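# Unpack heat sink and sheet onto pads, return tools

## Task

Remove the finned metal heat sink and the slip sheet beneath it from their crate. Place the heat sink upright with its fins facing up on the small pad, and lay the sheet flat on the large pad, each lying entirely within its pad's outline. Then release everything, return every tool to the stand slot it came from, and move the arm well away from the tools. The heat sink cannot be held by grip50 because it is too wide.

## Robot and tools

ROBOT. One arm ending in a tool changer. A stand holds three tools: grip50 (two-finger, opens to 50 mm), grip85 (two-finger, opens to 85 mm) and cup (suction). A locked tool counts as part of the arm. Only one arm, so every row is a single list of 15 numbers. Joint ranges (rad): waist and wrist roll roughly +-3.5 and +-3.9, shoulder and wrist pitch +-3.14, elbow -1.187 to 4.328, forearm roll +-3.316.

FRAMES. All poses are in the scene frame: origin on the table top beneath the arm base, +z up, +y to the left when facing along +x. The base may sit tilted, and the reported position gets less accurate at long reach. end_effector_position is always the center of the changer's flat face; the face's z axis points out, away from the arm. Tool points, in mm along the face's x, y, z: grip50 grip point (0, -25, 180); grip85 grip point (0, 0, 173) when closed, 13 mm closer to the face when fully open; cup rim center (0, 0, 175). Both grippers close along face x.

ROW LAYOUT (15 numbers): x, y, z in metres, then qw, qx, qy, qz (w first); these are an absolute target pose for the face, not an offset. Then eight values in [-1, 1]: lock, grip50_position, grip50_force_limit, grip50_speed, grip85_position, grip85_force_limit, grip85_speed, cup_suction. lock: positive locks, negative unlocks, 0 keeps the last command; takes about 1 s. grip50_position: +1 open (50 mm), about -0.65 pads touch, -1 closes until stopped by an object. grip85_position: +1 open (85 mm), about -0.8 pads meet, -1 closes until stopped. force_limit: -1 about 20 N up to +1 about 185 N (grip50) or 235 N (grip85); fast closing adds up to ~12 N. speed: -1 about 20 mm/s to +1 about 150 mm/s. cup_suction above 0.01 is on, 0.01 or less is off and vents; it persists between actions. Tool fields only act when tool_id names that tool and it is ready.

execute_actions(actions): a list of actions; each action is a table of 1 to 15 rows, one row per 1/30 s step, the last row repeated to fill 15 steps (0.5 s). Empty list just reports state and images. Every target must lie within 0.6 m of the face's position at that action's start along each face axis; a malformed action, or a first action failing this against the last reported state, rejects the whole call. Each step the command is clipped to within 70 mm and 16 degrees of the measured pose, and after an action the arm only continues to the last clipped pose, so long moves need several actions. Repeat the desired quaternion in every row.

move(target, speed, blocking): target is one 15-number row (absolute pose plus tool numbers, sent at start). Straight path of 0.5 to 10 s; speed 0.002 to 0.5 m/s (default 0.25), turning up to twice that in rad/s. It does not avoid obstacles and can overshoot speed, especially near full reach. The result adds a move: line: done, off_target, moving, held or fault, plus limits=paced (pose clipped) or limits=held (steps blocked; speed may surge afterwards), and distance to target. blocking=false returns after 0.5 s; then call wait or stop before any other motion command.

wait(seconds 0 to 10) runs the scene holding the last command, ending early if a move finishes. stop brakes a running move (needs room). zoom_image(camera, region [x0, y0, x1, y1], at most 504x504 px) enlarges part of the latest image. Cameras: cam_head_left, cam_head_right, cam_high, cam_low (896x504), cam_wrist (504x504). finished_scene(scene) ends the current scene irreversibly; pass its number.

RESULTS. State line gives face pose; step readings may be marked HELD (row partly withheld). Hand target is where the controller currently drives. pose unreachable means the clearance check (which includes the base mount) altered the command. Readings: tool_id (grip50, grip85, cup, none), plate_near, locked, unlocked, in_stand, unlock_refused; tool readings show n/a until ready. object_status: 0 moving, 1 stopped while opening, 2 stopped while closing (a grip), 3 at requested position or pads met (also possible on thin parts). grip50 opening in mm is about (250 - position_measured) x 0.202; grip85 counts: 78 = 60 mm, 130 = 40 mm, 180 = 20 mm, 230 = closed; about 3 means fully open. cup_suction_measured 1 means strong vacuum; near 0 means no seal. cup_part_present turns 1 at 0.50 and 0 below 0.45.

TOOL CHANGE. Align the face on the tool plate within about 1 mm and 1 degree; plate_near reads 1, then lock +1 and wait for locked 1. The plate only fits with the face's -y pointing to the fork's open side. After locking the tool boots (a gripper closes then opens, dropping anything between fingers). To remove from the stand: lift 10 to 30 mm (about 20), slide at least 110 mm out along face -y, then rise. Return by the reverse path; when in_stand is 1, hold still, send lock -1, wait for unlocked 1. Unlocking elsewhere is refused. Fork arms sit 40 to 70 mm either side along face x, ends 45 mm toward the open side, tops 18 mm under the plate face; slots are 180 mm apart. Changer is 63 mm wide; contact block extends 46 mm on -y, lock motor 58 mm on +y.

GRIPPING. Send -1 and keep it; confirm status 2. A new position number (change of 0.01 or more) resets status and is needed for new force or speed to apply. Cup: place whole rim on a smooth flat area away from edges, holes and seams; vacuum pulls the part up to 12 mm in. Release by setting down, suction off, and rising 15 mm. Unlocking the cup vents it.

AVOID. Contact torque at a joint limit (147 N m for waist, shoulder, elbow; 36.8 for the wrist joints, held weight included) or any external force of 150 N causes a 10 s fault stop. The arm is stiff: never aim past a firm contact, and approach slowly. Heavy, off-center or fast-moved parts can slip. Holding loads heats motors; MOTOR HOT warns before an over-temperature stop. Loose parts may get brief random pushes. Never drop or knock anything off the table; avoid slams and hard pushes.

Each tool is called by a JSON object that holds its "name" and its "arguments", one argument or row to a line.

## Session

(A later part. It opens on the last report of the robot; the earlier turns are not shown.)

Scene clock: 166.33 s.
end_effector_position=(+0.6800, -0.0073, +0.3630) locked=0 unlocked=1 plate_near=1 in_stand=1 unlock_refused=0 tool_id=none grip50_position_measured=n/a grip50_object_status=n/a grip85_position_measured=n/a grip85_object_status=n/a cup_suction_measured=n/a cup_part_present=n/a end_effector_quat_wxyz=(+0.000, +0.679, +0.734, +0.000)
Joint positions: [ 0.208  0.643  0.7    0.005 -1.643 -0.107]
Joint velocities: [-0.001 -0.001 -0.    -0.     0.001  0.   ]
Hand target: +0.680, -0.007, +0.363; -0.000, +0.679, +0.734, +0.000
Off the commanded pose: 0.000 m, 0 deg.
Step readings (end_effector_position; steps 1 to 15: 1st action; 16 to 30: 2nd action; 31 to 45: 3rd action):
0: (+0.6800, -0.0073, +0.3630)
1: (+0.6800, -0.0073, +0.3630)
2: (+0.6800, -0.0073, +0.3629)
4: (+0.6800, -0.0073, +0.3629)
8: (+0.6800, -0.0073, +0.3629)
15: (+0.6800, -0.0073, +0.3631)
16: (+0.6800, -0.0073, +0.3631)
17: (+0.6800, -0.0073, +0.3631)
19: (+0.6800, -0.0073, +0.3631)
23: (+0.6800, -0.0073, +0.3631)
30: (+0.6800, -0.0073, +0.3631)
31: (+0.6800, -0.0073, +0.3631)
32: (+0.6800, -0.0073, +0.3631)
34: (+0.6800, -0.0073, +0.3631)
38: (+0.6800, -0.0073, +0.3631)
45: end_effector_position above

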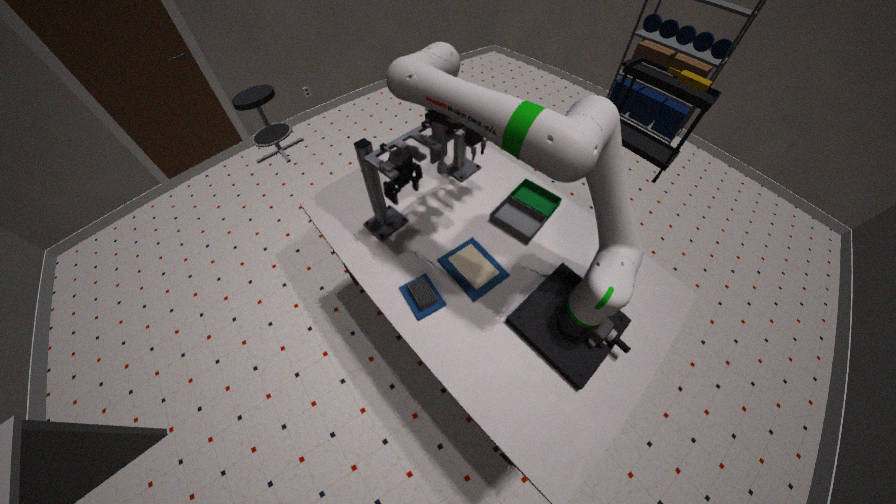

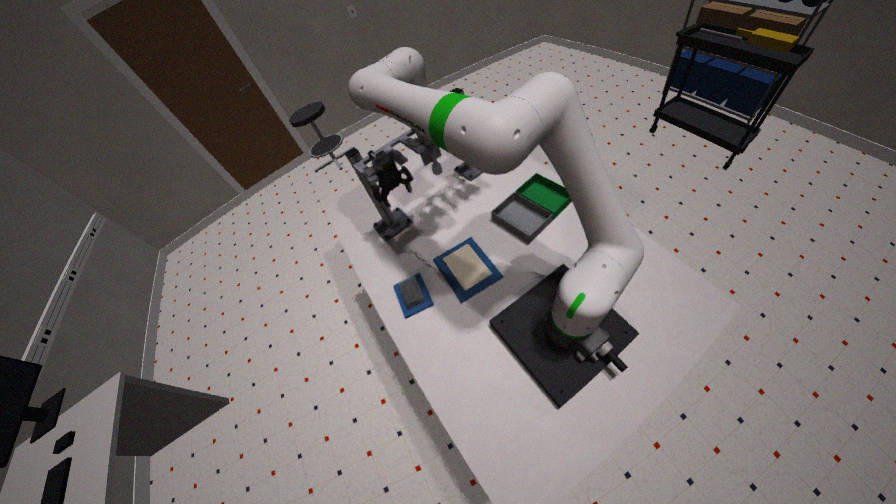

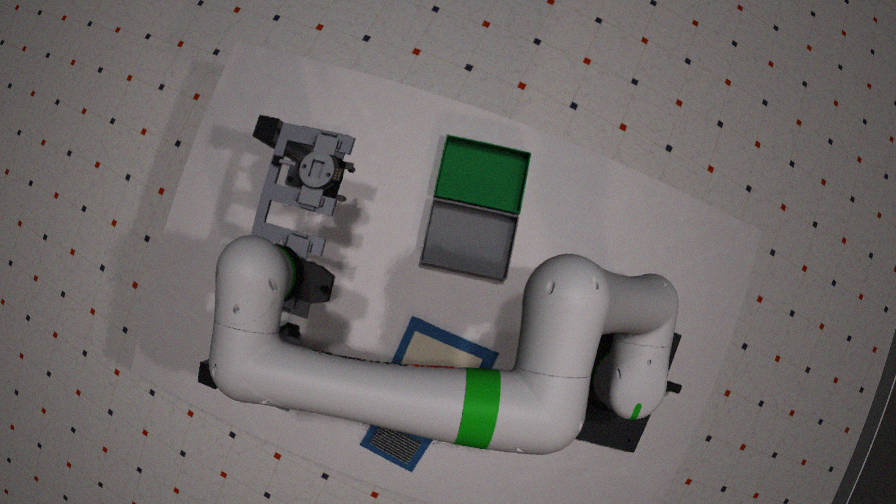

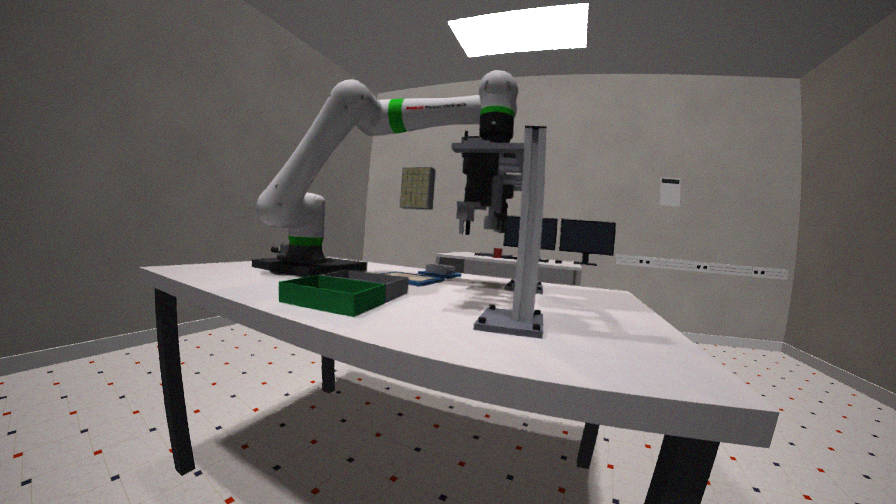

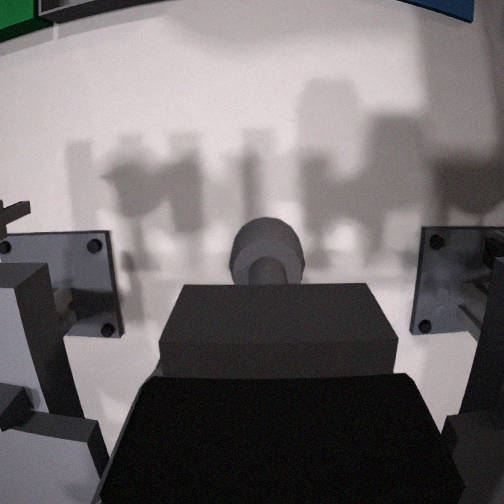

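{"name": "move", "arguments": {
  "target": [0.68,-0.0073,0.3956,0,0.6788,0.7343,0,0,1,0,0,1,0,0,0],
  "speed": 0.06
}}

{"name": "move", "arguments": {
  "target": [0.42,-0.05,0.45,0,0.6788,0.7343,0,0,1,0,0,1,0,0,0]
}}

{"name": "finished_scene", "arguments": {
  "scene": 2
}}

Scene clock: 170.87 s.
end_effector_position=(+0.6799, -0.0075, +0.3956) locked=0 unlocked=1 plate_near=0 in_stand=0 unlock_refused=0 tool_id=none grip50_position_measured=n/a grip50_object_status=n/a grip85_position_measured=n/a grip85_object_status=n/a cup_suction_measured=n/a cup_part_present=n/a end_effector_quat_wxyz=(+0.000, +0.679, +0.734, -0.000)
Joint positions: [ 0.208  0.655  0.795  0.005 -1.726 -0.107]
Joint velocities: [ 0.     0.002  0.003  0.002 -0.002  0.001]
Hand target: +0.680, -0.007, +0.396; -0.000, +0.679, +0.734, +0.000
Off the commanded pose: 0.000 m, 0 deg.
move: done

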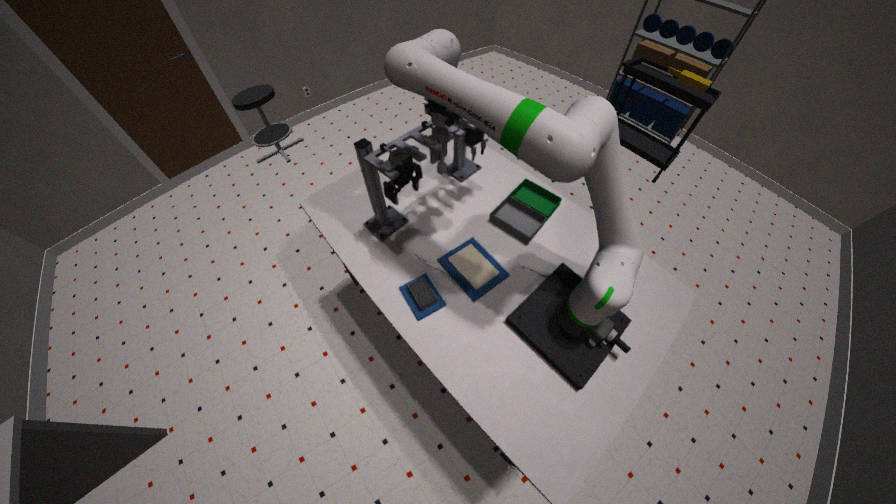

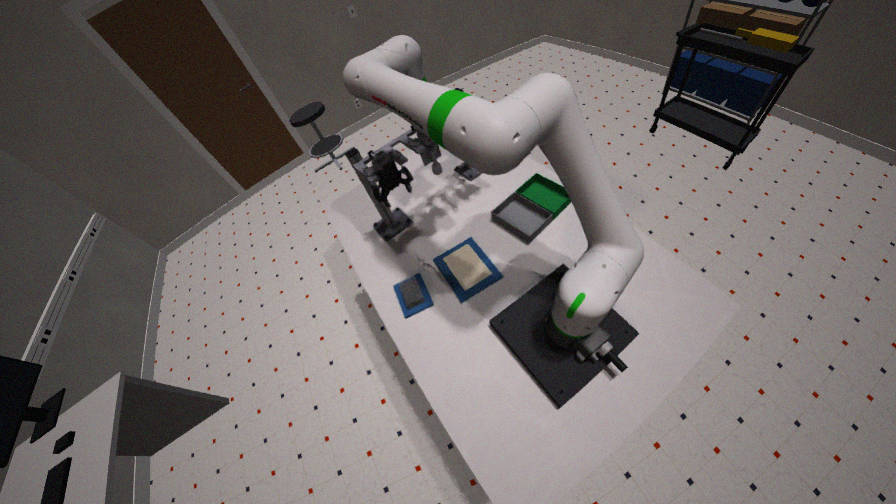

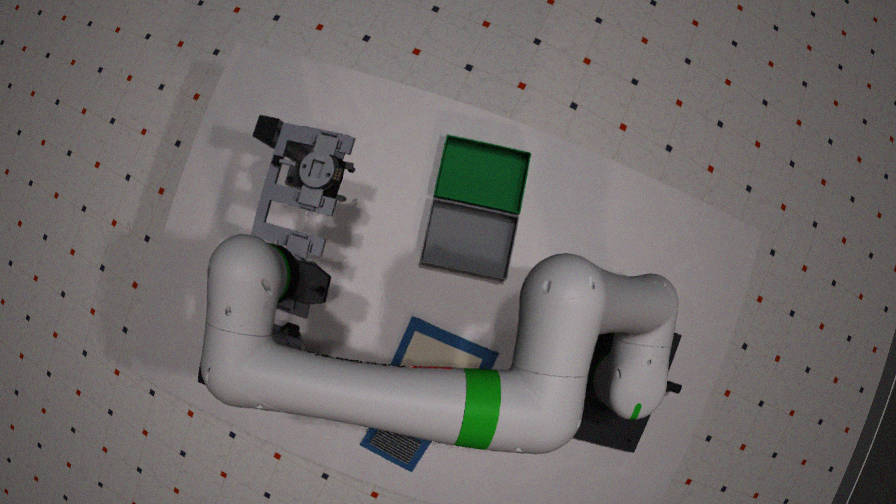

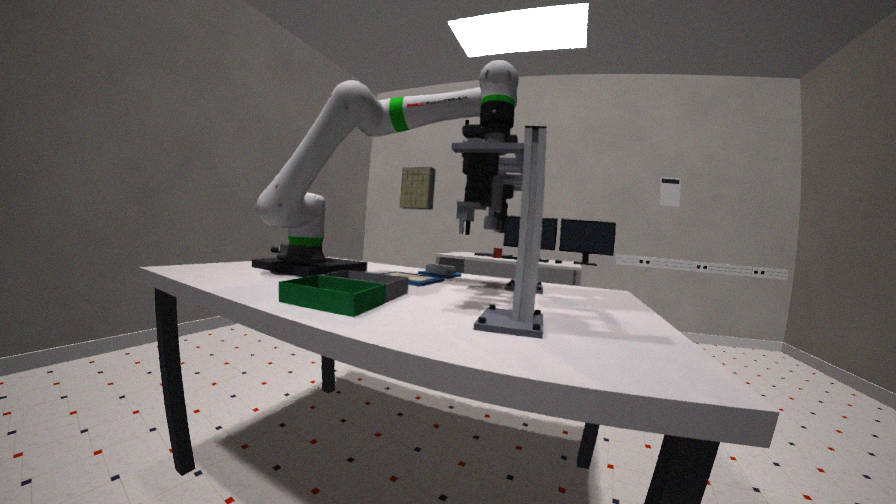

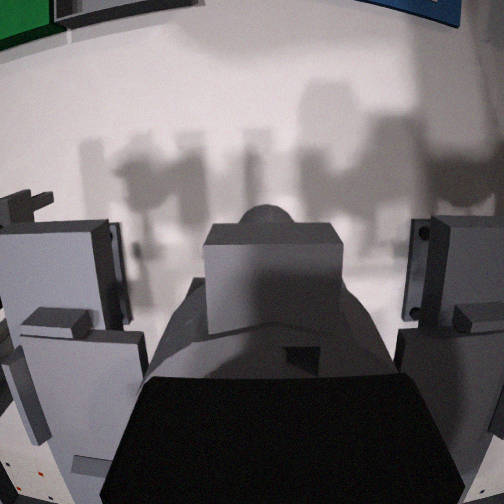

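Scene clock: 172.47 s.
end_effector_position=(+0.4202, -0.0500, +0.4503) locked=0 unlocked=1 plate_near=0 in_stand=0 unlock_refused=0 tool_id=none grip50_position_measured=n/a grip50_object_status=n/a grip85_position_measured=n/a grip85_object_status=n/a cup_suction_measured=n/a cup_part_present=n/a end_effector_quat_wxyz=(-0.000, +0.679, +0.734, -0.000)
Joint positions: [ 0.224 -0.042  0.037  0.005 -1.665 -0.123]
Joint velocities: [ 0.001 -0.001 -0.001 -0.001 -0.     0.001]
Hand target: +0.420, -0.050, +0.450; +0.000, +0.679, +0.734, +0.000
Off the commanded pose: 0.000 m, 0 deg.
move: done

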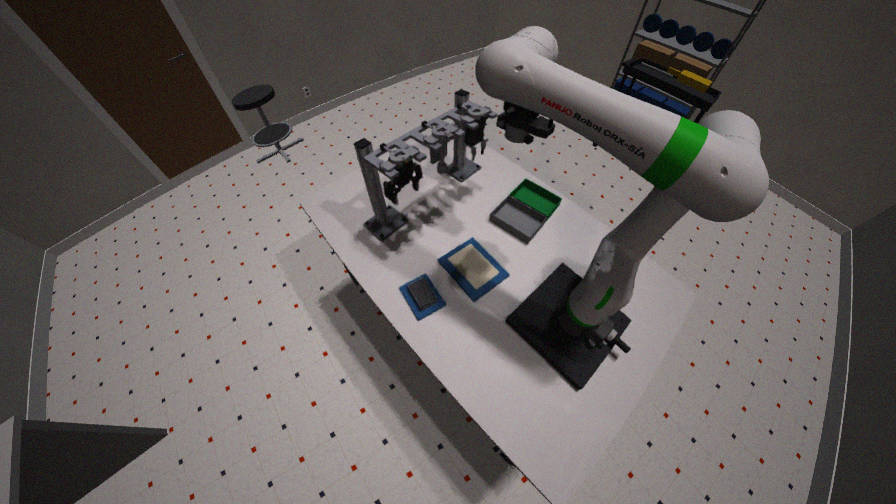

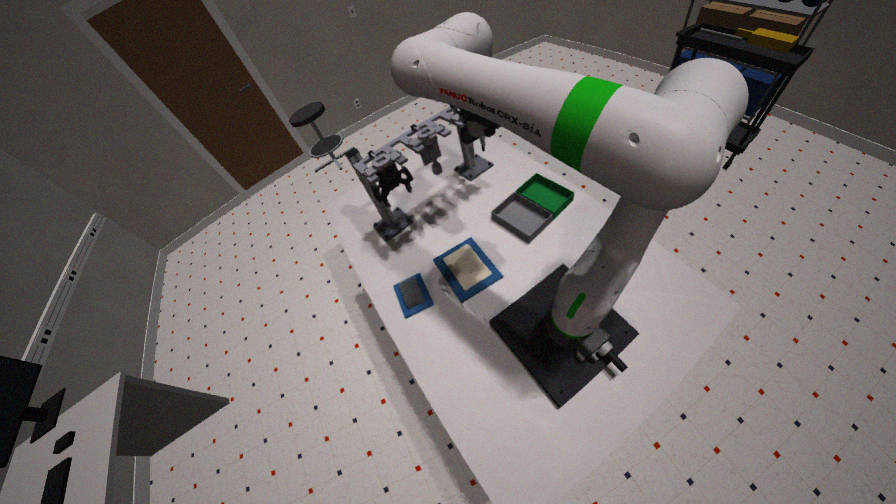

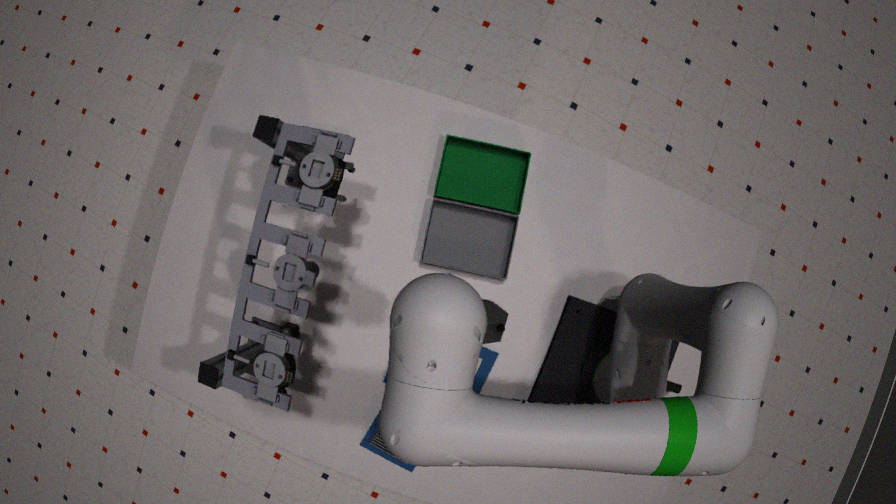

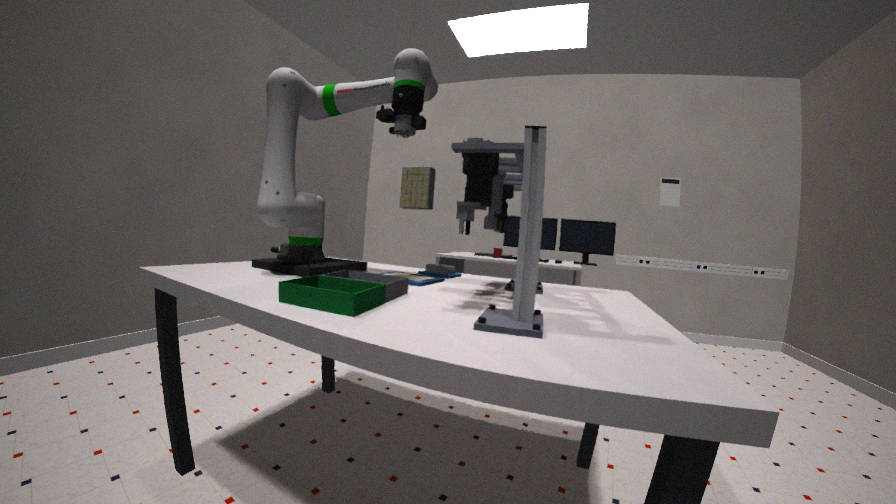

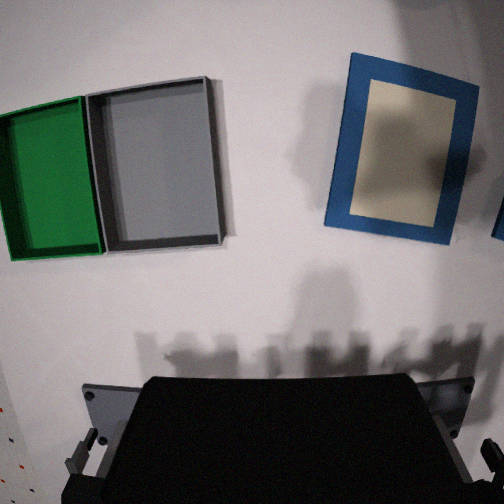

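The scene is finished: the task was done.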